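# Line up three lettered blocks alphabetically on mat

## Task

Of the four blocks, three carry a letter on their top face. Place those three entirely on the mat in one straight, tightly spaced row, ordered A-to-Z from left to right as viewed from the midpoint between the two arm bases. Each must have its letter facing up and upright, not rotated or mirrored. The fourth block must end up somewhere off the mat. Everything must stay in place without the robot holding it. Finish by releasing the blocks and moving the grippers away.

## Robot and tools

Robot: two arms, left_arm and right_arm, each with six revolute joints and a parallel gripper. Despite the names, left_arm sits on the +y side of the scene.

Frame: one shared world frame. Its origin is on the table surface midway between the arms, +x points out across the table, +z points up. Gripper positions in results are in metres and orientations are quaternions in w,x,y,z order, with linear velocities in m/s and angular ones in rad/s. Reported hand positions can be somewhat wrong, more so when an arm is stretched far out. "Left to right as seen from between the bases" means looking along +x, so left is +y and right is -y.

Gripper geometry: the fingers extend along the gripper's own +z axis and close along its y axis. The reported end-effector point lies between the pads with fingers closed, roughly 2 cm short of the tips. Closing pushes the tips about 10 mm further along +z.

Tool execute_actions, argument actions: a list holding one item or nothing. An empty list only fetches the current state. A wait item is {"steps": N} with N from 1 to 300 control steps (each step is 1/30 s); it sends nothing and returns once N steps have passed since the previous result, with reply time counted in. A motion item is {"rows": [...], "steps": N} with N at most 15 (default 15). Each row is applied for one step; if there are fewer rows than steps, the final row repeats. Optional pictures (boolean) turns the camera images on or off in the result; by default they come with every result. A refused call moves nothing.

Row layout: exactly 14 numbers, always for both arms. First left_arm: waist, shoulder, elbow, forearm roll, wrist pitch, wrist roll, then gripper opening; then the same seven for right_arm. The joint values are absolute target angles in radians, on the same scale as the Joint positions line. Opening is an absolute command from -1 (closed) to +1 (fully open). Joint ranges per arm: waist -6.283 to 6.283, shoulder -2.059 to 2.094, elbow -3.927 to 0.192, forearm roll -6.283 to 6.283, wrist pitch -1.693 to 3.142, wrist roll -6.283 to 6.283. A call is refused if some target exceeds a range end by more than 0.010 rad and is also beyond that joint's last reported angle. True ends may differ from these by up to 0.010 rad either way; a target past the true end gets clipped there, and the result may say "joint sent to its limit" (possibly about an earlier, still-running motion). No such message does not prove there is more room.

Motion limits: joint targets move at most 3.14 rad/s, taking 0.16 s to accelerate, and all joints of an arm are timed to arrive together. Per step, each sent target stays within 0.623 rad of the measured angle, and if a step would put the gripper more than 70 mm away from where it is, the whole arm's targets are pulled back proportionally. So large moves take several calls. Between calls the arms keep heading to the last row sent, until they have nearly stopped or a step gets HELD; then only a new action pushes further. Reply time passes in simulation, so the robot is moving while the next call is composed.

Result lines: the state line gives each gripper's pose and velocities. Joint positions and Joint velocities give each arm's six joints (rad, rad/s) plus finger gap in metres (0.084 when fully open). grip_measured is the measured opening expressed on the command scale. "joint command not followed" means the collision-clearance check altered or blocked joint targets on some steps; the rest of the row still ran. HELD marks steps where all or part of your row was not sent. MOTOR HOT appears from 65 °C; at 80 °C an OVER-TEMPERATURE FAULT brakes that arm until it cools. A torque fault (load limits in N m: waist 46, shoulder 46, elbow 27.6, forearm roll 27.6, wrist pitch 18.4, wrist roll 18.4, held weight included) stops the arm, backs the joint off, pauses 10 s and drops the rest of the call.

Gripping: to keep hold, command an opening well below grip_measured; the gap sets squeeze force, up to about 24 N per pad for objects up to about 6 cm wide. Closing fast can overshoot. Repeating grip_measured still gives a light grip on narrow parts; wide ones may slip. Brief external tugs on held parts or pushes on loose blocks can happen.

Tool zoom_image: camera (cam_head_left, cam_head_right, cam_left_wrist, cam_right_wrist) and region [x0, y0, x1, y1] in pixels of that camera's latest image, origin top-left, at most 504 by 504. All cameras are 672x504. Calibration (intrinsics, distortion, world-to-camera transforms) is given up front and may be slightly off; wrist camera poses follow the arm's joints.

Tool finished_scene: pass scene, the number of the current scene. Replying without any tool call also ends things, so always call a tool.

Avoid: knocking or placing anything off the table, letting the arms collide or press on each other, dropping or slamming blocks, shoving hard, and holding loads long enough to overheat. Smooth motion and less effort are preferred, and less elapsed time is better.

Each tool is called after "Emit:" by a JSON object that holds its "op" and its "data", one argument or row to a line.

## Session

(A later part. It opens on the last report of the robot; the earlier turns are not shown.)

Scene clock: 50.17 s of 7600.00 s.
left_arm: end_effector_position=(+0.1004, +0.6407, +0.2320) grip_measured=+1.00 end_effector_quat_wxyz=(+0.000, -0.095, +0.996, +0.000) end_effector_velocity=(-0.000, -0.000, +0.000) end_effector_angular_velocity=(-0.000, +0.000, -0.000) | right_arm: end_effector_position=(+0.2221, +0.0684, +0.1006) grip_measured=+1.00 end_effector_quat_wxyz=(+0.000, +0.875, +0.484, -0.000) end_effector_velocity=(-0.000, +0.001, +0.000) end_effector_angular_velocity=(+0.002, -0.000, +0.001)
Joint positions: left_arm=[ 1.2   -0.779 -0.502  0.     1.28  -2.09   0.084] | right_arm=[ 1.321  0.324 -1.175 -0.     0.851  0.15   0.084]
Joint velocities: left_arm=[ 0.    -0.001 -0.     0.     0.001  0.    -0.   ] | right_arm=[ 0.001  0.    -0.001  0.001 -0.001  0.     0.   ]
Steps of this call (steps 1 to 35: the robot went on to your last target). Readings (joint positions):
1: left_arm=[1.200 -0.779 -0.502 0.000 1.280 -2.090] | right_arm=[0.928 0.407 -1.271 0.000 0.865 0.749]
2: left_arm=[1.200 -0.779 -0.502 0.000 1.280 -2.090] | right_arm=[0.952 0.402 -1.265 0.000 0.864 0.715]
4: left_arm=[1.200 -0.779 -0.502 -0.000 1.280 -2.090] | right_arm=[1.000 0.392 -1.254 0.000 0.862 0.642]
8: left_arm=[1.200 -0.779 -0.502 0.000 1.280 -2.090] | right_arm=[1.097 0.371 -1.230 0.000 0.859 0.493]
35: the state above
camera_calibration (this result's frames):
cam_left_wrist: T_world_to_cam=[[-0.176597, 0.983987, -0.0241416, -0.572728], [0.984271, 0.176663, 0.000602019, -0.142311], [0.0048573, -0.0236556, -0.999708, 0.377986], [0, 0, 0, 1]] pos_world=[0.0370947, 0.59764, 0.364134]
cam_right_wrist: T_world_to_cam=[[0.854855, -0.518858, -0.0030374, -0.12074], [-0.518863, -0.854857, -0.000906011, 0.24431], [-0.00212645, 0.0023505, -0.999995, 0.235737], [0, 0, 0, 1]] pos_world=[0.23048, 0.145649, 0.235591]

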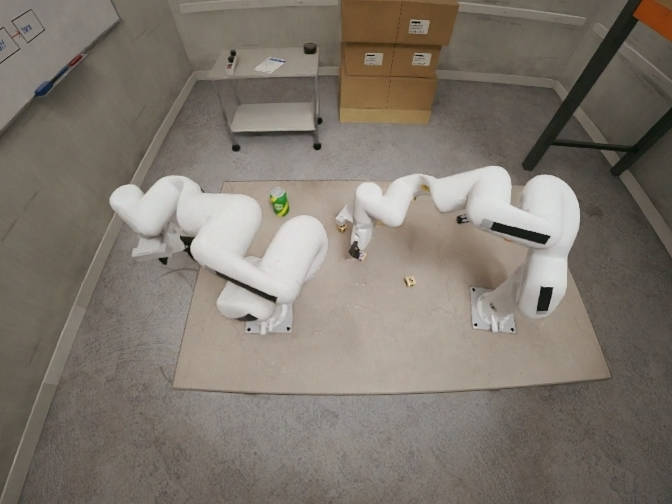

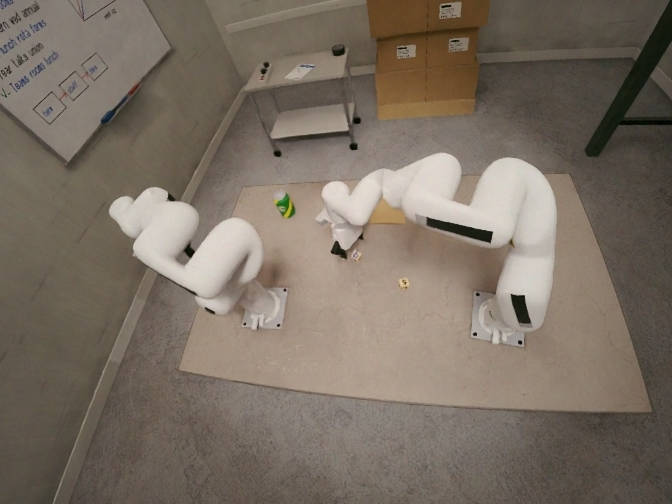

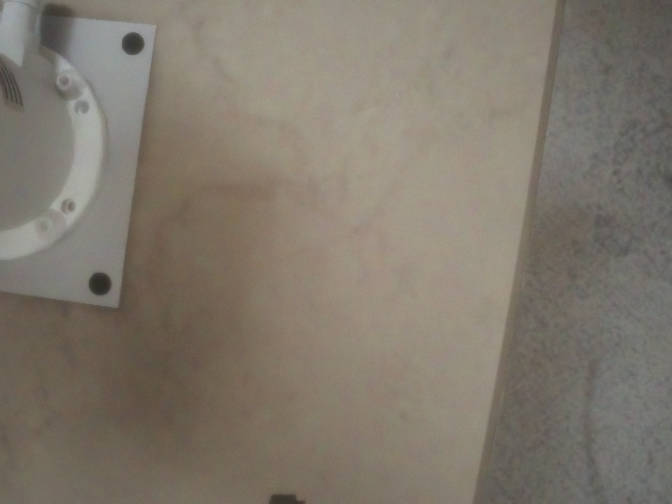

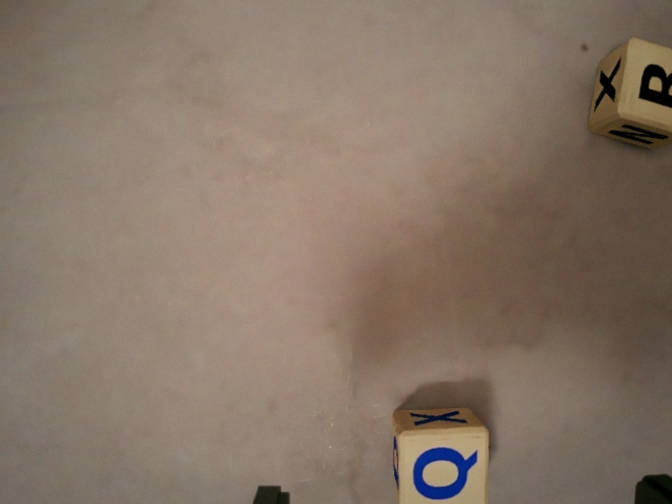

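Emit:
{"op": "execute_actions", "data": {
  "actions": [
    {"rows":[[1.2,-0.779,-0.502,0,1.28,-2.09,1,1.325,0.456,-1.122,0,0.666,0.15,1]]}
  ],
  "pictures": false
}}

Emit:
{"op": "execute_actions", "data": {
  "actions": [
    {"rows":[[1.2,-0.779,-0.502,0,1.28,-2.09,1,1.325,0.456,-1.122,0,0.666,0.15,-0.75]]}
  ],
  "pictures": false
}}

Emit:
{"op": "execute_actions", "data": {
  "actions": [
    {"rows":[[1.2,-0.779,-0.502,0,1.28,-2.09,1,1.325,0.35,-1.15,0,0.8,0.15,-0.75]],"steps":9}
  ],
  "pictures": false
}}

Emit:
{"op": "execute_actions", "data": {
  "actions": [
    {"rows":[[1.2,-0.779,-0.502,0,1.28,-2.09,1,0.904,0.585,-1.535,0,0.95,2.37,-0.75]]}
  ],
  "pictures": false
}}

Emit:
{"op": "execute_actions", "data": {
  "actions": [
    {"steps":30}
  ],
  "pictures": false
}}

Emit:
{"op": "execute_actions", "data": {
  "actions": [
    {"rows":[[1.2,-0.779,-0.502,0,1.28,-2.09,1,0.904,0.66,-1.518,0,0.858,2.37,-0.75]],"steps":9}
  ],
  "pictures": false
}}

Emit:
{"op": "execute_actions", "data": {
  "actions": [
    {"rows":[[1.2,-0.779,-0.502,0,1.28,-2.09,1,0.904,0.686,-1.512,0,0.826,2.37,-0.75]],"steps":12}
  ],
  "pictures": false
}}

Emit:
{"op": "execute_actions", "data": {
  "actions": [
    {"rows":[[1.2,-0.779,-0.502,0,1.28,-2.09,1,0.904,0.686,-1.512,0,0.826,2.37,1]],"steps":12}
  ],
  "pictures": false
}}

Emit:
{"op": "execute_actions", "data": {
  "actions": [
    {"rows":[[1.2,-0.779,-0.502,0,1.28,-2.09,1,0.904,0.585,-1.535,0,0.95,2.37,1]],"steps":9}
  ],
  "pictures": false
}}

Emit:
{"op": "execute_actions", "data": {
  "actions": [
    {"rows":[[1.2,-0.779,-0.502,0,1.28,-2.09,1,1.172,0.787,-1.868,0,1.081,0.21,1]]}
  ],
  "pictures": false
}}

Emit:
{"op": "execute_actions", "data": {
  "actions": [
    {"steps":30}
  ]
}}

Scene clock: 64.70 s of 7600.00 s.
left_arm: end_effector_position=(+0.1004, +0.6407, +0.2320) grip_measured=+1.00 end_effector_quat_wxyz=(+0.000, -0.095, +0.996, +0.000) end_effector_velocity=(+0.000, +0.001, +0.001) end_effector_angular_velocity=(+0.003, -0.001, -0.001) | right_arm: end_effector_position=(+0.2191, +0.0673, +0.0284) grip_measured=+1.00 end_effector_quat_wxyz=(-0.002, +0.874, +0.486, +0.002) end_effector_velocity=(-0.003, -0.007, -0.009) end_effector_angular_velocity=(-0.016, +0.007, +0.000)
Joint positions: left_arm=[ 1.2   -0.779 -0.502  0.     1.28  -2.09   0.084] | right_arm=[ 1.325  0.453 -1.125 -0.     0.666  0.15   0.084]
Joint velocities: left_arm=[-0.001 -0.001 -0.001  0.    -0.001  0.     0.   ] | right_arm=[ 0.     0.007  0.015  0.    -0.005 -0.    -0.   ]
Steps of this call (steps 1 to 15: the robot went on to your last target; steps 16 to 90: nothing new was sent; then 11.03 s passed at rest; steps 91 to 105: all 15 steps of this action). Readings (joint positions):
91: left_arm=[1.200 -0.779 -0.502 -0.000 1.280 -2.090] | right_arm=[1.321 0.324 -1.175 -0.000 0.851 0.150]
92: left_arm=[1.200 -0.779 -0.502 0.000 1.280 -2.090] | right_arm=[1.321 0.327 -1.174 -0.000 0.844 0.150]
94: left_arm=[1.200 -0.779 -0.502 -0.000 1.280 -2.090] | right_arm=[1.322 0.356 -1.166 -0.000 0.792 0.150]
98: left_arm=[1.200 -0.779 -0.502 -0.000 1.280 -2.090] | right_arm=[1.325 0.449 -1.120 0.000 0.690 0.150]
105: the state above

Scene clock: 65.20 s of 7600.00 s.
left_arm: end_effector_position=(+0.1004, +0.6407, +0.2320) grip_measured=+1.00 end_effector_quat_wxyz=(+0.000, -0.095, +0.996, +0.000) end_effector_velocity=(+0.000, +0.000, +0.000) end_effector_angular_velocity=(+0.002, -0.001, -0.000) | right_arm: end_effector_position=(+0.2184, +0.0657, +0.0262) grip_measured=-0.33 end_effector_quat_wxyz=(-0.000, +0.874, +0.486, +0.000) end_effector_velocity=(-0.000, +0.000, +0.000) end_effector_angular_velocity=(+0.002, -0.001, +0.001)
Joint positions: left_arm=[ 1.2   -0.779 -0.502  0.     1.28  -2.09   0.084] | right_arm=[ 1.325  0.456 -1.122 -0.     0.666  0.15   0.03 ]
Joint velocities: left_arm=[ 0.    -0.001  0.    -0.    -0.001  0.     0.   ] | right_arm=[ 0.    -0.001  0.     0.    -0.001 -0.001 -0.   ]
Steps of this call (steps 1 to 15: all 15 steps of this action). Readings (joint positions):
1: left_arm=[1.200 -0.779 -0.502 -0.000 1.280 -2.090] | right_arm=[1.325 0.454 -1.124 -0.000 0.666 0.150]
2: left_arm=[1.200 -0.779 -0.502 0.000 1.280 -2.090] | right_arm=[1.325 0.454 -1.123 -0.000 0.666 0.150]
4: left_arm=[1.200 -0.779 -0.502 -0.000 1.280 -2.090] | right_arm=[1.325 0.455 -1.122 -0.000 0.666 0.150]
8: left_arm=[1.200 -0.779 -0.502 0.000 1.280 -2.090] | right_arm=[1.325 0.456 -1.122 -0.000 0.666 0.150]
15: the state above

Scene clock: 65.50 s of 7600.00 s.
left_arm: end_effector_position=(+0.1004, +0.6407, +0.2320) grip_measured=+1.00 end_effector_quat_wxyz=(+0.000, -0.095, +0.996, +0.000) end_effector_velocity=(-0.000, -0.000, -0.000) end_effector_angular_velocity=(-0.002, +0.001, +0.000) | right_arm: end_effector_position=(+0.2209, +0.0715, +0.0849) grip_measured=-0.33 end_effector_quat_wxyz=(-0.005, +0.874, +0.486, +0.006) end_effector_velocity=(-0.016, -0.037, -0.003) end_effector_angular_velocity=(-0.113, +0.049, -0.001)
Joint positions: left_arm=[ 1.2   -0.779 -0.502  0.     1.28  -2.09   0.084] | right_arm=[ 1.325  0.348 -1.155 -0.     0.791  0.15   0.03 ]
Joint velocities: left_arm=[ 0.     0.     0.001 -0.     0.001 -0.    -0.   ] | right_arm=[-0.    -0.039  0.036  0.001  0.126 -0.    -0.   ]
Steps of this call (steps 1 to 9: all 9 steps of this action). Readings (joint positions):
1: left_arm=[1.200 -0.779 -0.502 -0.000 1.280 -2.090] | right_arm=[1.325 0.456 -1.122 -0.000 0.666 0.150]
2: left_arm=[1.200 -0.779 -0.502 -0.000 1.280 -2.090] | right_arm=[1.325 0.453 -1.123 0.000 0.673 0.150]
4: left_arm=[1.200 -0.779 -0.502 -0.000 1.280 -2.090] | right_arm=[1.325 0.422 -1.127 0.000 0.720 0.150]
8: left_arm=[1.200 -0.779 -0.502 0.000 1.280 -2.090] | right_arm=[1.325 0.352 -1.155 -0.000 0.786 0.150]
9: the state above

Scene clock: 66.00 s of 7600.00 s.
left_arm: end_effector_position=(+0.1004, +0.6407, +0.2320) grip_measured=+1.00 end_effector_quat_wxyz=(+0.000, -0.095, +0.996, +0.000) end_effector_velocity=(+0.000, -0.000, -0.000) end_effector_angular_velocity=(-0.001, +0.000, -0.000) | right_arm: end_effector_position=(+0.3766, +0.0328, +0.0851) grip_measured=-0.33 end_effector_quat_wxyz=(+0.000, +0.996, +0.086, -0.000) end_effector_velocity=(+0.320, -0.128, +0.009) end_effector_angular_velocity=(+0.004, -0.005, -2.445)
Joint positions: left_arm=[ 1.2   -0.779 -0.502  0.     1.28  -2.09   0.084] | right_arm=[ 1.047  0.507 -1.403 -0.     0.898  0.715  0.03 ]
Joint velocities: left_arm=[-0.  0.  0. -0.  0. -0.  0.] | right_arm=[-0.569  0.312 -0.522  0.     0.204  1.875  0.   ]
Steps of this call (steps 1 to 15: all 15 steps of this action). Readings (joint positions):
1: left_arm=[1.200 -0.779 -0.502 -0.000 1.280 -2.090] | right_arm=[1.325 0.348 -1.153 -0.000 0.795 0.150]
2: left_arm=[1.200 -0.779 -0.502 0.000 1.280 -2.090] | right_arm=[1.322 0.352 -1.154 0.000 0.799 0.156]
4: left_arm=[1.200 -0.779 -0.502 -0.000 1.280 -2.090] | right_arm=[1.293 0.374 -1.183 0.000 0.813 0.209]
8: left_arm=[1.200 -0.779 -0.502 0.000 1.280 -2.090] | right_arm=[1.190 0.427 -1.273 -0.000 0.846 0.363]
15: the state above

Scene clock: 67.00 s of 7600.00 s.
left_arm: end_effector_position=(+0.1004, +0.6407, +0.2320) grip_measured=+1.00 end_effector_quat_wxyz=(+0.000, -0.095, +0.996, +0.000) end_effector_velocity=(+0.000, -0.000, -0.000) end_effector_angular_velocity=(-0.001, +0.000, -0.001) | right_arm: end_effector_position=(+0.4547, -0.0068, +0.0870) grip_measured=-0.33 end_effector_quat_wxyz=(-0.000, +0.687, -0.726, +0.000) end_effector_velocity=(+0.001, -0.000, +0.001) end_effector_angular_velocity=(+0.002, -0.001, -0.008)
Joint positions: left_arm=[ 1.2   -0.779 -0.502 -0.     1.28  -2.09   0.084] | right_arm=[ 0.904  0.585 -1.535 -0.     0.95   2.369  0.03 ]
Joint velocities: left_arm=[-0.     0.     0.001 -0.     0.     0.001 -0.   ] | right_arm=[-0.002 -0.    -0.001  0.    -0.001  0.006 -0.   ]
Steps of this call (steps 1 to 30: the robot went on to your last target). Readings (joint positions):
1: left_arm=[1.200 -0.779 -0.502 0.000 1.280 -2.090] | right_arm=[1.028 0.517 -1.421 -0.000 0.905 0.780]
2: left_arm=[1.200 -0.779 -0.502 0.000 1.280 -2.090] | right_arm=[1.010 0.527 -1.437 -0.000 0.911 0.851]
4: left_arm=[1.200 -0.779 -0.502 -0.000 1.280 -2.090] | right_arm=[0.975 0.546 -1.469 -0.000 0.924 1.014]
8: left_arm=[1.200 -0.779 -0.502 0.000 1.280 -2.090] | right_arm=[0.925 0.573 -1.514 -0.000 0.942 1.386]
30: the state above

Scene clock: 67.30 s of 7600.00 s.
left_arm: end_effector_position=(+0.1004, +0.6407, +0.2320) grip_measured=+1.00 end_effector_quat_wxyz=(+0.000, -0.095, +0.996, +0.000) end_effector_velocity=(+0.000, +0.000, -0.000) end_effector_angular_velocity=(+0.000, -0.000, -0.000) | right_arm: end_effector_position=(+0.4525, -0.0090, +0.0380) grip_measured=-0.33 end_effector_quat_wxyz=(+0.007, +0.687, -0.727, -0.000) end_effector_velocity=(+0.027, +0.025, +0.020) end_effector_angular_velocity=(+0.078, -0.086, +0.000)
Joint positions: left_arm=[ 1.2   -0.779 -0.502  0.     1.28  -2.09   0.084] | right_arm=[ 0.904  0.663 -1.513  0.     0.864  2.37   0.03 ]
Joint velocities: left_arm=[-0.     0.     0.001  0.    -0.001 -0.     0.   ] | right_arm=[ 0.     0.003 -0.042 -0.001 -0.077  0.001 -0.   ]
Steps of this call (steps 1 to 9: all 9 steps of this action). Readings (joint positions):
1: left_arm=[1.200 -0.779 -0.502 0.000 1.280 -2.090] | right_arm=[0.904 0.585 -1.535 -0.000 0.950 2.370]
2: left_arm=[1.200 -0.779 -0.502 -0.000 1.280 -2.090] | right_arm=[0.904 0.588 -1.535 -0.000 0.943 2.370]
4: left_arm=[1.200 -0.779 -0.502 -0.000 1.280 -2.090] | right_arm=[0.904 0.613 -1.533 -0.000 0.906 2.370]
8: left_arm=[1.200 -0.779 -0.502 -0.000 1.280 -2.090] | right_arm=[0.904 0.661 -1.513 0.000 0.867 2.370]
9: the state above

Scene clock: 67.70 s of 7600.00 s.
left_arm: end_effector_position=(+0.1004, +0.6407, +0.2320) grip_measured=+1.00 end_effector_quat_wxyz=(+0.000, -0.095, +0.996, +0.000) end_effector_velocity=(+0.000, +0.000, +0.000) end_effector_angular_velocity=(+0.002, -0.001, +0.000) | right_arm: end_effector_position=(+0.4563, -0.0054, +0.0295) grip_measured=-0.33 end_effector_quat_wxyz=(-0.002, +0.687, -0.727, +0.000) end_effector_velocity=(-0.001, -0.001, -0.002) end_effector_angular_velocity=(-0.002, +0.002, -0.001)
Joint positions: left_arm=[ 1.2   -0.779 -0.502 -0.     1.28  -2.09   0.084] | right_arm=[ 0.904  0.683 -1.514 -0.     0.827  2.37   0.03 ]
Joint velocities: left_arm=[-0.    -0.001 -0.     0.    -0.    -0.    -0.   ] | right_arm=[-0.     0.002  0.003  0.    -0.001  0.001  0.   ]
Steps of this call (steps 1 to 12: all 12 steps of this action). Readings (joint positions):
1: left_arm=[1.200 -0.779 -0.502 0.000 1.280 -2.090] | right_arm=[0.904 0.662 -1.515 0.000 0.861 2.370]
2: left_arm=[1.200 -0.779 -0.502 -0.000 1.280 -2.090] | right_arm=[0.904 0.663 -1.517 0.000 0.855 2.370]
4: left_arm=[1.200 -0.779 -0.502 -0.000 1.280 -2.090] | right_arm=[0.904 0.671 -1.518 -0.000 0.840 2.370]
8: left_arm=[1.200 -0.779 -0.502 -0.000 1.280 -2.090] | right_arm=[0.904 0.682 -1.514 -0.000 0.828 2.370]
12: the state above

Scene clock: 68.10 s of 7600.00 s.
left_arm: end_effector_position=(+0.1004, +0.6407, +0.2320) grip_measured=+1.00 end_effector_quat_wxyz=(+0.000, -0.095, +0.996, +0.000) end_effector_velocity=(-0.000, +0.000, -0.000) end_effector_angular_velocity=(-0.001, +0.000, +0.001) | right_arm: end_effector_position=(+0.4551, -0.0066, +0.0263) grip_measured=+1.00 end_effector_quat_wxyz=(+0.000, +0.687, -0.727, +0.000) end_effector_velocity=(+0.000, +0.000, +0.001) end_effector_angular_velocity=(+0.000, -0.001, +0.002)
Joint positions: left_arm=[ 1.2   -0.779 -0.502 -0.     1.28  -2.09   0.084] | right_arm=[ 0.904  0.686 -1.512 -0.     0.826  2.37   0.084]
Joint velocities: left_arm=[ 0.001  0.001 -0.    -0.    -0.     0.     0.   ] | right_arm=[ 0.    -0.003  0.    -0.     0.001 -0.001  0.001]
Steps of this call (steps 1 to 12: all 12 steps of this action). Readings (joint positions):
1: left_arm=[1.200 -0.779 -0.502 -0.000 1.280 -2.090] | right_arm=[0.904 0.683 -1.514 -0.000 0.827 2.370]
2: left_arm=[1.200 -0.779 -0.502 -0.000 1.280 -2.090] | right_arm=[0.904 0.684 -1.513 -0.000 0.826 2.370]
4: left_arm=[1.200 -0.779 -0.502 0.000 1.280 -2.090] | right_arm=[0.904 0.688 -1.510 0.000 0.826 2.370]
8: left_arm=[1.200 -0.779 -0.502 -0.000 1.280 -2.090] | right_arm=[0.904 0.688 -1.510 0.000 0.826 2.370]
12: the state above

Scene clock: 68.40 s of 7600.00 s.
left_arm: end_effector_position=(+0.1004, +0.6407, +0.2320) grip_measured=+1.00 end_effector_quat_wxyz=(+0.000, -0.095, +0.996, +0.000) end_effector_velocity=(-0.000, +0.000, -0.000) end_effector_angular_velocity=(-0.001, +0.000, +0.000) | right_arm: end_effector_position=(+0.4587, -0.0032, +0.0927) grip_measured=+1.00 end_effector_quat_wxyz=(-0.010, +0.687, -0.727, +0.000) end_effector_velocity=(-0.028, -0.026, -0.007) end_effector_angular_velocity=(-0.083, +0.091, -0.002)
Joint positions: left_arm=[ 1.2   -0.779 -0.502  0.     1.28  -2.09   0.084] | right_arm=[ 0.904  0.581 -1.542 -0.     0.942  2.37   0.084]
Joint velocities: left_arm=[ 0.     0.002  0.     0.    -0.    -0.     0.   ] | right_arm=[-0.001 -0.031  0.042  0.     0.113  0.001 -0.   ]
Steps of this call (steps 1 to 9: all 9 steps of this action). Readings (joint positions):
1: left_arm=[1.200 -0.779 -0.502 0.000 1.280 -2.090] | right_arm=[0.904 0.686 -1.512 -0.000 0.826 2.370]
2: left_arm=[1.200 -0.779 -0.502 0.000 1.280 -2.090] | right_arm=[0.904 0.683 -1.512 0.000 0.833 2.370]
4: left_arm=[1.200 -0.779 -0.502 0.000 1.280 -2.090] | right_arm=[0.904 0.653 -1.514 0.000 0.878 2.370]
8: left_arm=[1.200 -0.779 -0.502 0.000 1.280 -2.090] | right_arm=[0.904 0.584 -1.542 -0.000 0.937 2.370]
9: the state above

Scene clock: 68.90 s of 7600.00 s.
left_arm: end_effector_position=(+0.1004, +0.6407, +0.2320) grip_measured=+1.00 end_effector_quat_wxyz=(+0.000, -0.095, +0.996, +0.000) end_effector_velocity=(-0.000, -0.000, -0.000) end_effector_angular_velocity=(-0.001, +0.001, -0.000) | right_arm: end_effector_position=(+0.3799, +0.1163, +0.0853) grip_measured=+1.00 end_effector_quat_wxyz=(+0.001, +0.951, -0.308, -0.000) end_effector_velocity=(-0.174, +0.207, +0.000) end_effector_angular_velocity=(+0.008, -0.002, +3.172)
Joint positions: left_arm=[ 1.2   -0.779 -0.502 -0.     1.28  -2.09   0.084] | right_arm=[ 1.125  0.752 -1.807  0.     1.057  1.59   0.084]
Joint velocities: left_arm=[-0.     0.     0.     0.     0.001 -0.     0.   ] | right_arm=[ 0.404  0.285 -0.483 -0.     0.19  -2.768  0.   ]
Steps of this call (steps 1 to 15: all 15 steps of this action). Readings (joint positions):
1: left_arm=[1.200 -0.779 -0.502 0.000 1.280 -2.090] | right_arm=[0.904 0.582 -1.540 -0.000 0.945 2.370]
2: left_arm=[1.200 -0.779 -0.502 -0.000 1.280 -2.090] | right_arm=[0.906 0.586 -1.540 -0.000 0.949 2.364]
4: left_arm=[1.200 -0.779 -0.502 0.000 1.280 -2.090] | right_arm=[0.924 0.608 -1.565 -0.000 0.962 2.309]
8: left_arm=[1.200 -0.779 -0.502 -0.000 1.280 -2.090] | right_arm=[1.011 0.668 -1.666 0.000 1.000 2.105]
15: the state above

Scene clock: 69.90 s of 7600.00 s.
left_arm: end_effector_position=(+0.1004, +0.6407, +0.2320) grip_measured=+1.00 end_effector_quat_wxyz=(+0.000, -0.095, +0.996, +0.000) end_effector_velocity=(+0.000, +0.000, +0.000) end_effector_angular_velocity=(+0.001, -0.000, -0.000) | right_arm: end_effector_position=(+0.3592, +0.1404, +0.0857) grip_measured=+1.00 end_effector_quat_wxyz=(+0.000, +0.921, +0.390, +0.000) end_effector_velocity=(+0.001, +0.000, +0.001) end_effector_angular_velocity=(+0.001, -0.001, +0.002)
Joint positions: left_arm=[ 1.2   -0.779 -0.502  0.     1.28  -2.09   0.084] | right_arm=[ 1.172  0.787 -1.868 -0.     1.081  0.21   0.084]
Joint velocities: left_arm=[-0.    -0.001 -0.    -0.     0.    -0.    -0.   ] | right_arm=[-0.    -0.001 -0.    -0.001 -0.    -0.002 -0.   ]
Steps of this call (steps 1 to 30: the robot went on to your last target). Readings (joint positions):
1: left_arm=[1.200 -0.779 -0.502 0.000 1.280 -2.090] | right_arm=[1.137 0.761 -1.822 0.000 1.063 1.496]
2: left_arm=[1.200 -0.779 -0.502 -0.000 1.280 -2.090] | right_arm=[1.147 0.768 -1.835 0.000 1.068 1.401]
4: left_arm=[1.200 -0.779 -0.502 -0.000 1.280 -2.090] | right_arm=[1.161 0.778 -1.851 0.000 1.074 1.211]
8: left_arm=[1.200 -0.779 -0.502 -0.000 1.280 -2.090] | right_arm=[1.169 0.785 -1.864 -0.000 1.080 0.833]
30: the state above
camera_calibration (this result's frames):
cam_left_wrist: T_world_to_cam=[[-0.176597, 0.983987, -0.0241411, -0.572729], [0.984271, 0.176663, 0.000602314, -0.142311], [0.00485751, -0.0236551, -0.999708, 0.377985], [0, 0, 0, 1]] pos_world=[0.0370947, 0.59764, 0.364134]
cam_right_wrist: T_world_to_cam=[[0.728664, -0.684865, -0.00304582, -0.13198], [-0.68487, -0.728665, -0.000949818, 0.418927], [-0.00156888, 0.00277809, -0.999995, 0.220692], [0, 0, 0, 1]] pos_world=[0.383425, 0.214256, 0.220687]

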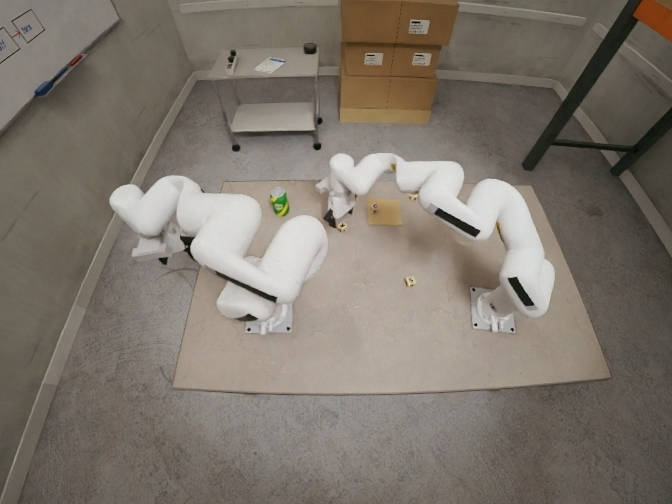

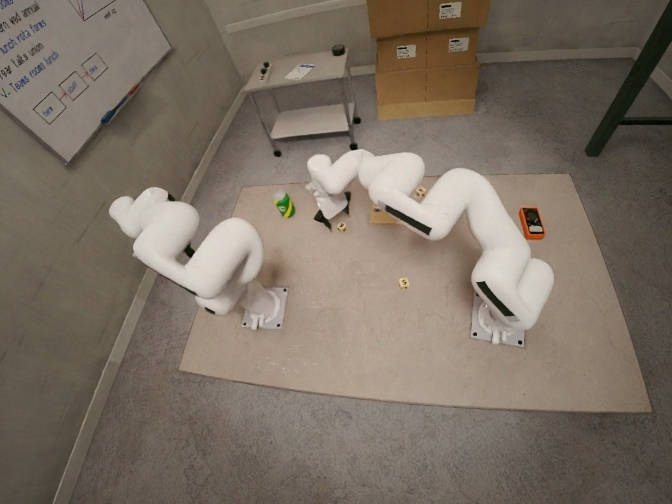

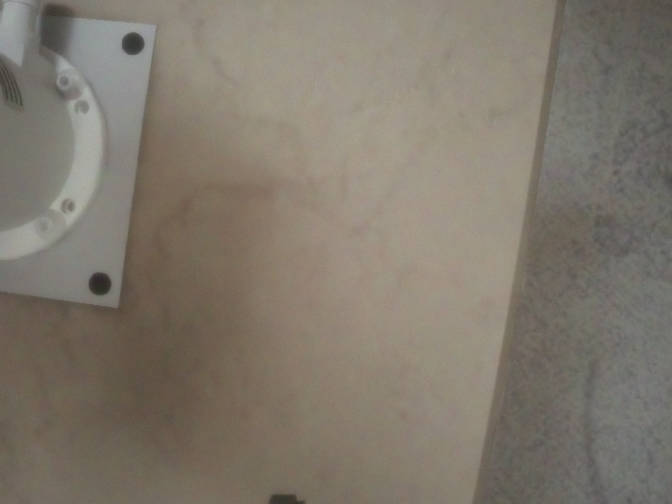

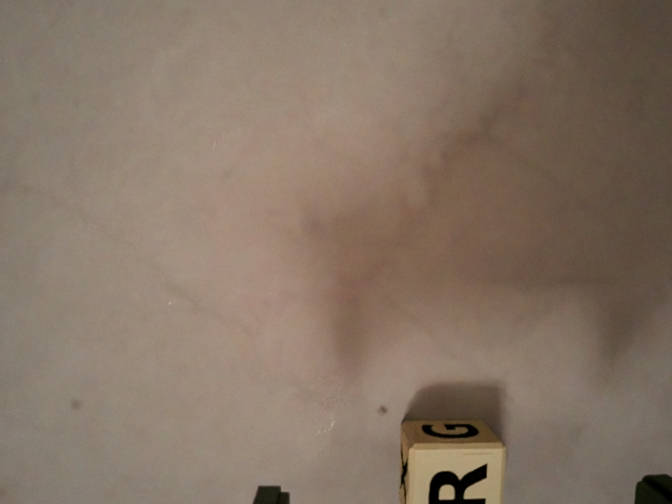

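Emit:
{"op": "execute_actions", "data": {
  "actions": [
    {"rows":[[1.2,-0.779,-0.502,0,1.28,-2.09,1,1.172,0.853,-1.8,0,0.947,0.21,1]]}
  ],
  "pictures": false
}}

Emit:
{"op": "execute_actions", "data": {
  "actions": [
    {"rows":[[1.2,-0.779,-0.502,0,1.28,-2.09,1,1.172,0.853,-1.8,0,0.947,0.21,-0.75]]}
  ],
  "pictures": false
}}

Emit:
{"op": "execute_actions", "data": {
  "actions": [
    {"rows":[[1.2,-0.779,-0.502,0,1.28,-2.09,1,1.172,0.76,-1.83,0,1.07,0.21,-0.75]],"steps":9}
  ],
  "pictures": false
}}

Emit:
{"op": "execute_actions", "data": {
  "actions": [
    {"rows":[[1.2,-0.779,-0.502,0,1.28,-2.09,1,0.861,0.502,-1.404,0,0.902,2.32,-0.75]]}
  ],
  "pictures": false
}}

Emit:
{"op": "execute_actions", "data": {
  "actions": [
    {"steps":30}
  ],
  "pictures": false
}}

Emit:
{"op": "execute_actions", "data": {
  "actions": [
    {"rows":[[1.2,-0.779,-0.502,0,1.28,-2.09,1,0.861,0.555,-1.392,0,0.837,2.32,-0.75]],"steps":10}
  ],
  "pictures": false
}}

Emit:
{"op": "execute_actions", "data": {
  "actions": [
    {"rows":[[1.2,-0.779,-0.502,0,1.28,-2.09,1,0.861,0.605,-1.382,0,0.777,2.32,-0.75]]}
  ],
  "pictures": false
}}

Emit:
{"op": "execute_actions", "data": {
  "actions": [
    {"rows":[[1.2,-0.779,-0.502,0,1.28,-2.09,1,0.861,0.605,-1.382,0,0.777,2.32,1]],"steps":12}
  ],
  "pictures": false
}}

Emit:
{"op": "execute_actions", "data": {
  "actions": [
    {"rows":[[1.2,-0.779,-0.502,0,1.28,-2.09,1,0.861,0.502,-1.404,0,0.902,2.32,1]],"steps":9}
  ],
  "pictures": false
}}

Emit:
{"op": "execute_actions", "data": {
  "actions": [
    {"rows":[[1.2,-0.779,-0.502,0,1.28,-2.09,1,1.402,-0.282,-0.396,0,0.678,2.6,1]]}
  ],
  "pictures": false
}}

Emit:
{"op": "execute_actions", "data": {
  "actions": [
    {"steps":35}
  ]
}}

Scene clock: 97.80 s of 7600.00 s.
left_arm: end_effector_position=(+0.1004, +0.6407, +0.2320) grip_measured=+1.00 end_effector_quat_wxyz=(+0.000, -0.095, +0.996, +0.000) end_effector_velocity=(-0.000, -0.000, -0.000) end_effector_angular_velocity=(-0.001, +0.000, +0.000) | right_arm: end_effector_position=(+0.3575, +0.1378, +0.0287) grip_measured=+1.00 end_effector_quat_wxyz=(-0.002, +0.921, +0.390, +0.003) end_effector_velocity=(-0.004, -0.007, -0.012) end_effector_angular_velocity=(-0.020, +0.012, +0.000)
Joint positions: left_arm=[ 1.2   -0.779 -0.502 -0.     1.28  -2.09   0.084] | right_arm=[ 1.172  0.85  -1.803 -0.     0.947  0.21   0.084]
Joint velocities: left_arm=[ 0.     0.001  0.    -0.     0.    -0.    -0.   ] | right_arm=[-0.     0.006  0.02  -0.    -0.003 -0.    -0.   ]
Steps of this call (steps 1 to 15: the robot went on to your last target; steps 16 to 90: nothing new was sent; then 24.40 s passed at rest; steps 91 to 105: all 15 steps of this action). Readings (joint positions):
91: left_arm=[1.200 -0.779 -0.502 0.000 1.280 -2.090] | right_arm=[1.172 0.787 -1.868 -0.000 1.081 0.210]
92: left_arm=[1.200 -0.779 -0.502 0.000 1.280 -2.090] | right_arm=[1.172 0.789 -1.866 -0.000 1.074 0.210]
94: left_arm=[1.200 -0.779 -0.502 -0.000 1.280 -2.090] | right_arm=[1.172 0.805 -1.849 -0.000 1.027 0.210]
98: left_arm=[1.200 -0.779 -0.502 0.000 1.280 -2.090] | right_arm=[1.172 0.856 -1.797 0.000 0.961 0.210]
105: the state above

Scene clock: 98.30 s of 7600.00 s.
left_arm: end_effector_position=(+0.1004, +0.6407, +0.2320) grip_measured=+1.00 end_effector_quat_wxyz=(+0.000, -0.095, +0.996, +0.000) end_effector_velocity=(-0.000, +0.000, +0.000) end_effector_angular_velocity=(+0.001, -0.000, +0.001) | right_arm: end_effector_position=(+0.3564, +0.1361, +0.0253) grip_measured=-0.33 end_effector_quat_wxyz=(-0.000, +0.921, +0.390, +0.000) end_effector_velocity=(-0.000, +0.000, -0.000) end_effector_angular_velocity=(+0.000, -0.000, -0.000)
Joint positions: left_arm=[ 1.2   -0.779 -0.502 -0.     1.28  -2.09   0.084] | right_arm=[ 1.172  0.853 -1.8    0.     0.947  0.21   0.03 ]
Joint velocities: left_arm=[ 0.001 -0.001  0.    -0.     0.    -0.    -0.   ] | right_arm=[ 0.     0.001 -0.    -0.    -0.001  0.001  0.   ]
Steps of this call (steps 1 to 15: all 15 steps of this action). Readings (joint positions):
1: left_arm=[1.200 -0.779 -0.502 0.000 1.280 -2.090] | right_arm=[1.172 0.850 -1.803 -0.000 0.947 0.210]
2: left_arm=[1.200 -0.779 -0.502 0.000 1.280 -2.090] | right_arm=[1.172 0.851 -1.802 -0.000 0.947 0.210]
4: left_arm=[1.200 -0.779 -0.502 0.000 1.280 -2.090] | right_arm=[1.172 0.853 -1.800 -0.000 0.947 0.210]
8: left_arm=[1.200 -0.779 -0.502 -0.000 1.280 -2.090] | right_arm=[1.172 0.853 -1.800 -0.000 0.947 0.210]
15: the state above

Scene clock: 98.60 s of 7600.00 s.
left_arm: end_effector_position=(+0.1004, +0.6407, +0.2320) grip_measured=+1.00 end_effector_quat_wxyz=(+0.000, -0.095, +0.996, +0.000) end_effector_velocity=(-0.000, -0.000, -0.000) end_effector_angular_velocity=(-0.001, +0.000, +0.000) | right_arm: end_effector_position=(+0.3592, +0.1406, +0.0960) grip_measured=-0.33 end_effector_quat_wxyz=(-0.006, +0.921, +0.390, +0.009) end_effector_velocity=(-0.016, -0.025, +0.005) end_effector_angular_velocity=(-0.082, +0.053, +0.000)
Joint positions: left_arm=[ 1.2   -0.779 -0.502  0.     1.28  -2.09   0.084] | right_arm=[ 1.172  0.754 -1.838 -0.     1.062  0.21   0.03 ]
Joint velocities: left_arm=[ 0.    -0.     0.    -0.     0.001  0.     0.   ] | right_arm=[-0.    -0.038  0.025  0.001  0.111 -0.001 -0.   ]
Steps of this call (steps 1 to 9: all 9 steps of this action). Readings (joint positions):
1: left_arm=[1.200 -0.779 -0.502 -0.000 1.280 -2.090] | right_arm=[1.172 0.853 -1.800 0.000 0.947 0.210]
2: left_arm=[1.200 -0.779 -0.502 0.000 1.280 -2.090] | right_arm=[1.172 0.850 -1.800 0.000 0.954 0.210]
4: left_arm=[1.200 -0.779 -0.502 0.000 1.280 -2.090] | right_arm=[1.172 0.824 -1.805 0.000 0.999 0.210]
8: left_arm=[1.200 -0.779 -0.502 0.000 1.280 -2.090] | right_arm=[1.172 0.758 -1.837 -0.000 1.057 0.210]
9: the state above

Scene clock: 99.10 s of 7600.00 s.
left_arm: end_effector_position=(+0.1004, +0.6407, +0.2320) grip_measured=+1.00 end_effector_quat_wxyz=(+0.000, -0.095, +0.996, +0.000) end_effector_velocity=(-0.000, +0.000, +0.001) end_effector_angular_velocity=(+0.003, -0.001, +0.001) | right_arm: end_effector_position=(+0.4372, +0.0048, +0.0882) grip_measured=-0.33 end_effector_quat_wxyz=(+0.000, +0.998, -0.055, -0.000) end_effector_velocity=(+0.119, -0.290, +0.002) end_effector_angular_velocity=(+0.004, -0.006, -3.000)
Joint positions: left_arm=[ 1.2   -0.779 -0.502 -0.     1.28  -2.09   0.084] | right_arm=[ 0.938  0.568 -1.511 -0.     0.943  0.888  0.03 ]
Joint velocities: left_arm=[ 0.001 -0.003  0.     0.    -0.     0.    -0.   ] | right_arm=[-0.486 -0.408  0.655 -0.001 -0.254  2.515  0.   ]
Steps of this call (steps 1 to 15: all 15 steps of this action). Readings (joint positions):
1: left_arm=[1.200 -0.779 -0.502 -0.000 1.280 -2.090] | right_arm=[1.172 0.755 -1.835 -0.000 1.064 0.210]
2: left_arm=[1.200 -0.779 -0.502 -0.000 1.280 -2.090] | right_arm=[1.170 0.755 -1.828 0.000 1.064 0.216]
4: left_arm=[1.200 -0.779 -0.502 -0.000 1.280 -2.090] | right_arm=[1.150 0.739 -1.787 0.000 1.050 0.270]
8: left_arm=[1.200 -0.779 -0.502 -0.000 1.280 -2.090] | right_arm=[1.061 0.670 -1.679 -0.000 1.008 0.446]
15: the state above

Scene clock: 100.10 s of 7600.00 s.
left_arm: end_effector_position=(+0.1004, +0.6407, +0.2320) grip_measured=+1.00 end_effector_quat_wxyz=(+0.000, -0.095, +0.996, +0.000) end_effector_velocity=(-0.000, -0.000, -0.000) end_effector_angular_velocity=(-0.002, +0.001, +0.000) | right_arm: end_effector_position=(+0.4528, -0.0422, +0.0876) grip_measured=-0.33 end_effector_quat_wxyz=(+0.000, +0.690, -0.724, +0.000) end_effector_velocity=(+0.000, -0.000, -0.000) end_effector_angular_velocity=(+0.000, -0.001, -0.002)
Joint positions: left_arm=[ 1.2   -0.779 -0.502 -0.     1.28  -2.09   0.084] | right_arm=[ 0.861  0.502 -1.404 -0.     0.902  2.32   0.03 ]
Joint velocities: left_arm=[ 0.     0.002 -0.    -0.     0.     0.    -0.   ] | right_arm=[-0.001  0.     0.001 -0.    -0.002  0.001 -0.   ]
Steps of this call (steps 1 to 30: the robot went on to your last target). Readings (joint positions):
1: left_arm=[1.200 -0.779 -0.502 0.000 1.280 -2.090] | right_arm=[0.923 0.554 -1.489 -0.000 0.935 0.976]
2: left_arm=[1.200 -0.779 -0.502 0.000 1.280 -2.090] | right_arm=[0.908 0.542 -1.470 -0.000 0.928 1.068]
4: left_arm=[1.200 -0.779 -0.502 -0.000 1.280 -2.090] | right_arm=[0.886 0.524 -1.440 -0.000 0.916 1.256]
8: left_arm=[1.200 -0.779 -0.502 -0.000 1.280 -2.090] | right_arm=[0.867 0.507 -1.412 0.000 0.905 1.635]
30: the state above

Scene clock: 100.43 s of 7600.00 s.
left_arm: end_effector_position=(+0.1004, +0.6407, +0.2320) grip_measured=+1.00 end_effector_quat_wxyz=(+0.000, -0.095, +0.996, +0.000) end_effector_velocity=(-0.000, +0.000, -0.000) end_effector_angular_velocity=(-0.001, +0.000, +0.001) | right_arm: end_effector_position=(+0.4527, -0.0424, +0.0562) grip_measured=-0.33 end_effector_quat_wxyz=(+0.002, +0.690, -0.724, -0.000) end_effector_velocity=(+0.026, +0.022, +0.036) end_effector_angular_velocity=(+0.070, -0.084, +0.002)
Joint positions: left_arm=[ 1.2   -0.779 -0.502  0.     1.28  -2.09   0.084] | right_arm=[ 0.861  0.556 -1.391  0.     0.839  2.32   0.03 ]
Joint velocities: left_arm=[ 0.001  0.002  0.    -0.    -0.     0.    -0.   ] | right_arm=[ 0.001 -0.028 -0.045 -0.    -0.037 -0.001 -0.   ]
Steps of this call (steps 1 to 10: all 10 steps of this action). Readings (joint positions):
1: left_arm=[1.200 -0.779 -0.502 -0.000 1.280 -2.090] | right_arm=[0.861 0.502 -1.404 -0.000 0.902 2.320]
2: left_arm=[1.200 -0.779 -0.502 -0.000 1.280 -2.090] | right_arm=[0.861 0.505 -1.404 -0.000 0.896 2.320]
4: left_arm=[1.200 -0.779 -0.502 0.000 1.280 -2.090] | right_arm=[0.861 0.525 -1.402 -0.000 0.868 2.320]
8: left_arm=[1.200 -0.779 -0.502 0.000 1.280 -2.090] | right_arm=[0.861 0.556 -1.389 0.000 0.843 2.320]
10: the state above

Scene clock: 100.93 s of 7600.00 s.
left_arm: end_effector_position=(+0.1004, +0.6407, +0.2320) grip_measured=+1.00 end_effector_quat_wxyz=(+0.000, -0.095, +0.996, +0.000) end_effector_velocity=(+0.000, -0.000, -0.000) end_effector_angular_velocity=(-0.001, +0.000, -0.001) | right_arm: end_effector_position=(+0.4534, -0.0418, +0.0294) grip_measured=-0.33 end_effector_quat_wxyz=(-0.000, +0.690, -0.724, +0.000) end_effector_velocity=(-0.001, -0.001, -0.003) end_effector_angular_velocity=(-0.002, +0.003, -0.002)
Joint positions: left_arm=[ 1.2   -0.779 -0.502 -0.     1.28  -2.09   0.084] | right_arm=[ 0.861  0.605 -1.382  0.     0.777  2.32   0.03 ]
Joint velocities: left_arm=[-0.     0.    -0.    -0.     0.001  0.    -0.   ] | right_arm=[-0.     0.004  0.002  0.    -0.002  0.001  0.   ]
Steps of this call (steps 1 to 15: all 15 steps of this action). Readings (joint positions):
1: left_arm=[1.200 -0.779 -0.502 0.000 1.280 -2.090] | right_arm=[0.861 0.555 -1.392 0.000 0.838 2.320]
2: left_arm=[1.200 -0.779 -0.502 -0.000 1.280 -2.090] | right_arm=[0.861 0.557 -1.393 -0.000 0.831 2.320]
4: left_arm=[1.200 -0.779 -0.502 0.000 1.280 -2.090] | right_arm=[0.861 0.576 -1.392 -0.000 0.805 2.320]
8: left_arm=[1.200 -0.779 -0.502 0.000 1.280 -2.090] | right_arm=[0.861 0.604 -1.380 0.000 0.782 2.320]
15: the state above

Scene clock: 101.33 s of 7600.00 s.
left_arm: end_effector_position=(+0.1004, +0.6407, +0.2320) grip_measured=+1.00 end_effector_quat_wxyz=(+0.000, -0.095, +0.996, +0.000) end_effector_velocity=(-0.000, -0.000, -0.000) end_effector_angular_velocity=(-0.001, +0.000, +0.000) | right_arm: end_effector_position=(+0.4534, -0.0418, +0.0293) grip_measured=+1.00 end_effector_quat_wxyz=(-0.000, +0.690, -0.724, +0.000) end_effector_velocity=(+0.000, +0.000, -0.001) end_effector_angular_velocity=(-0.000, +0.000, -0.000)
Joint positions: left_arm=[ 1.2   -0.779 -0.502 -0.     1.28  -2.09   0.084] | right_arm=[ 0.861  0.605 -1.382 -0.     0.777  2.32   0.084]
Joint velocities: left_arm=[ 0.     0.001 -0.    -0.     0.    -0.     0.   ] | right_arm=[ 0.     0.002 -0.002 -0.    -0.     0.001  0.001]
Steps of this call (steps 1 to 12: all 12 steps of this action). Readings (joint positions):
1: left_arm=[1.200 -0.779 -0.502 -0.000 1.280 -2.090] | right_arm=[0.861 0.605 -1.382 0.000 0.777 2.320]
2: left_arm=[1.200 -0.779 -0.502 0.000 1.280 -2.090] | right_arm=[0.861 0.605 -1.382 0.000 0.777 2.320]
4: left_arm=[1.200 -0.779 -0.502 -0.000 1.280 -2.090] | right_arm=[0.861 0.605 -1.382 0.000 0.777 2.320]
8: left_arm=[1.200 -0.779 -0.502 -0.000 1.280 -2.090] | right_arm=[0.861 0.605 -1.382 -0.000 0.777 2.320]
12: the state above

Scene clock: 101.63 s of 7600.00 s.
left_arm: end_effector_position=(+0.1004, +0.6407, +0.2320) grip_measured=+1.00 end_effector_quat_wxyz=(+0.000, -0.095, +0.996, +0.000) end_effector_velocity=(+0.000, -0.000, -0.000) end_effector_angular_velocity=(-0.000, +0.000, +0.000) | right_arm: end_effector_position=(+0.4568, -0.0389, +0.0927) grip_measured=+1.00 end_effector_quat_wxyz=(-0.009, +0.690, -0.724, +0.001) end_effector_velocity=(-0.032, -0.027, -0.010) end_effector_angular_velocity=(-0.084, +0.100, -0.000)
Joint positions: left_arm=[ 1.2   -0.779 -0.502 -0.     1.28  -2.09   0.084] | right_arm=[ 0.861  0.499 -1.41  -0.     0.894  2.32   0.084]
Joint velocities: left_arm=[-0.  0.  0. -0.  0. -0. -0.] | right_arm=[-0.    -0.03   0.045  0.     0.115 -0.    -0.   ]
Steps of this call (steps 1 to 9: all 9 steps of this action). Readings (joint positions):
1: left_arm=[1.200 -0.779 -0.502 -0.000 1.280 -2.090] | right_arm=[0.861 0.605 -1.382 0.000 0.777 2.320]
2: left_arm=[1.200 -0.779 -0.502 -0.000 1.280 -2.090] | right_arm=[0.861 0.602 -1.382 0.000 0.784 2.320]
4: left_arm=[1.200 -0.779 -0.502 0.000 1.280 -2.090] | right_arm=[0.861 0.571 -1.384 0.000 0.829 2.320]
8: left_arm=[1.200 -0.779 -0.502 0.000 1.280 -2.090] | right_arm=[0.861 0.502 -1.410 -0.000 0.889 2.320]
9: the state above

Scene clock: 102.13 s of 7600.00 s.
left_arm: end_effector_position=(+0.1004, +0.6407, +0.2320) grip_measured=+1.00 end_effector_quat_wxyz=(+0.000, -0.095, +0.996, +0.000) end_effector_velocity=(+0.000, +0.000, +0.000) end_effector_angular_velocity=(+0.001, -0.000, -0.000) | right_arm: end_effector_position=(+0.2951, +0.0022, +0.1413) grip_measured=+1.00 end_effector_quat_wxyz=(-0.047, +0.735, -0.676, -0.007) end_effector_velocity=(-0.392, -0.079, -0.008) end_effector_angular_velocity=(-0.015, +0.044, +0.271)
Joint positions: left_arm=[ 1.2   -0.779 -0.502 -0.     1.28  -2.09   0.084] | right_arm=[ 1.134  0.13  -1.012  0.     0.787  2.461  0.084]
Joint velocities: left_arm=[-0.    -0.    -0.     0.    -0.001 -0.     0.   ] | right_arm=[ 0.557 -0.857  1.116  0.001 -0.222  0.287 -0.   ]
Steps of this call (steps 1 to 15: all 15 steps of this action). Readings (joint positions):
1: left_arm=[1.200 -0.779 -0.502 0.000 1.280 -2.090] | right_arm=[0.861 0.499 -1.408 -0.000 0.897 2.320]
2: left_arm=[1.200 -0.779 -0.502 0.000 1.280 -2.090] | right_arm=[0.864 0.497 -1.400 -0.000 0.896 2.323]
4: left_arm=[1.200 -0.779 -0.502 -0.000 1.280 -2.090] | right_arm=[0.898 0.458 -1.350 -0.000 0.881 2.343]
8: left_arm=[1.200 -0.779 -0.502 -0.000 1.280 -2.090] | right_arm=[0.993 0.343 -1.244 -0.000 0.844 2.388]
15: the state above

Scene clock: 103.30 s of 7600.00 s.
left_arm: end_effector_position=(+0.1004, +0.6407, +0.2320) grip_measured=+1.00 end_effector_quat_wxyz=(+0.000, -0.095, +0.996, +0.000) end_effector_velocity=(-0.000, -0.000, -0.000) end_effector_angular_velocity=(-0.001, +0.000, -0.000) | right_arm: end_effector_position=(+0.1167, -0.1077, +0.0855) grip_measured=+1.00 end_effector_quat_wxyz=(-0.000, +0.778, -0.628, -0.000) end_effector_velocity=(-0.000, -0.001, -0.000) end_effector_angular_velocity=(-0.000, +0.000, +0.000)
Joint positions: left_arm=[ 1.2   -0.779 -0.502  0.     1.28  -2.09   0.084] | right_arm=[ 1.402 -0.282 -0.396 -0.     0.678  2.6    0.084]
Joint velocities: left_arm=[ 0.     0.001  0.     0.    -0.     0.001 -0.   ] | right_arm=[-0.001 -0.001  0.002  0.    -0.001 -0.001  0.   ]
Steps of this call (steps 1 to 35: the robot went on to your last target). Readings (joint positions):
1: left_arm=[1.200 -0.779 -0.502 -0.000 1.280 -2.090] | right_arm=[1.152 0.102 -0.975 0.000 0.780 2.470]
2: left_arm=[1.200 -0.779 -0.502 0.000 1.280 -2.090] | right_arm=[1.169 0.076 -0.937 0.000 0.773 2.479]
4: left_arm=[1.200 -0.779 -0.502 -0.000 1.280 -2.090] | right_arm=[1.202 0.026 -0.860 0.000 0.760 2.496]
8: left_arm=[1.200 -0.779 -0.502 -0.000 1.280 -2.090] | right_arm=[1.267 -0.074 -0.708 0.000 0.733 2.530]
35: the state above
camera_calibration (this result's frames):
cam_left_wrist: T_world_to_cam=[[-0.176597, 0.983987, -0.0241412, -0.572729], [0.984271, 0.176663, 0.00060214, -0.142311], [0.00485735, -0.0236552, -0.999708, 0.377985], [0, 0, 0, 1]] pos_world=[0.0370947, 0.59764, 0.364134]
cam_right_wrist: T_world_to_cam=[[-0.974265, -0.225383, -0.00308412, 0.12297], [-0.225382, 0.97427, -0.000905819, 0.201893], [0.00320892, -0.000187405, -0.999995, 0.219926], [0, 0, 0, 1]] pos_world=[0.164603, -0.168942, 0.220487]

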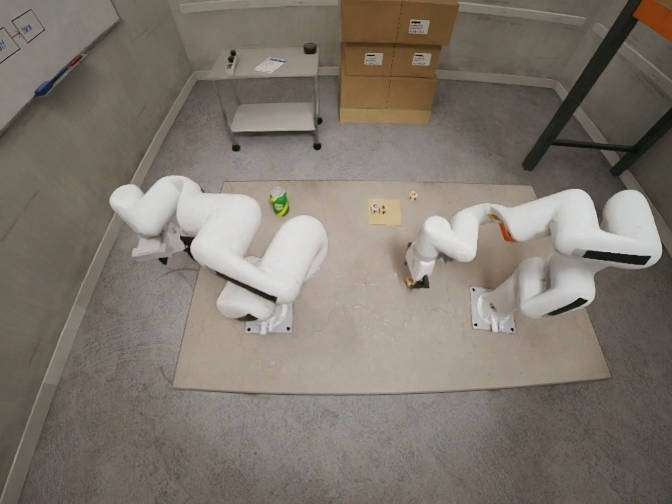

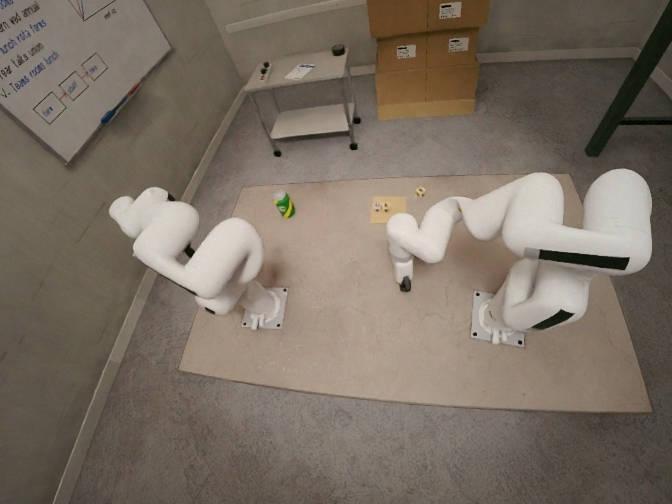

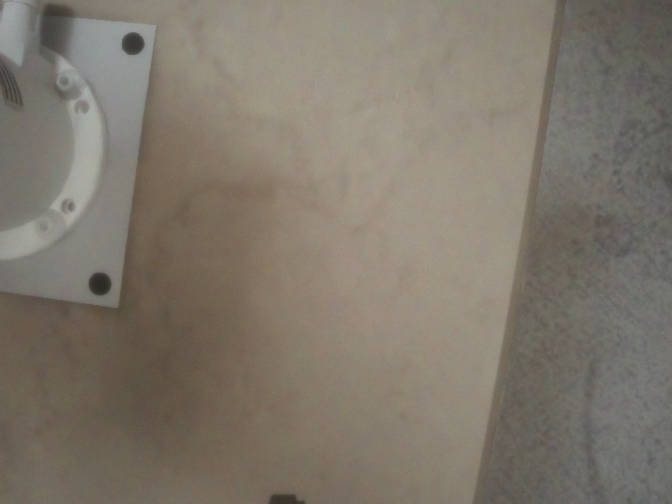

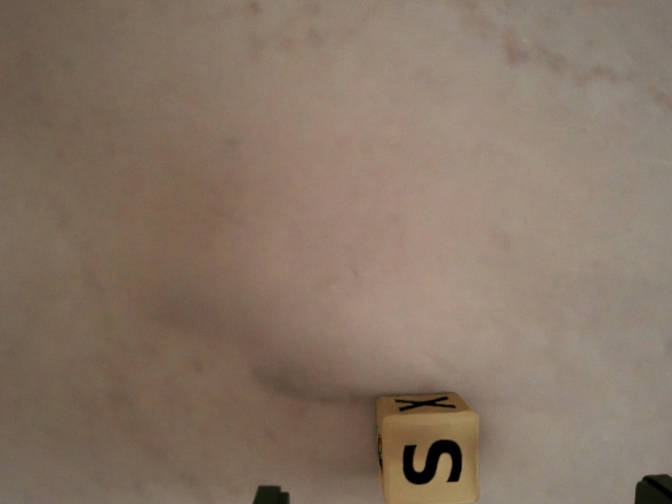

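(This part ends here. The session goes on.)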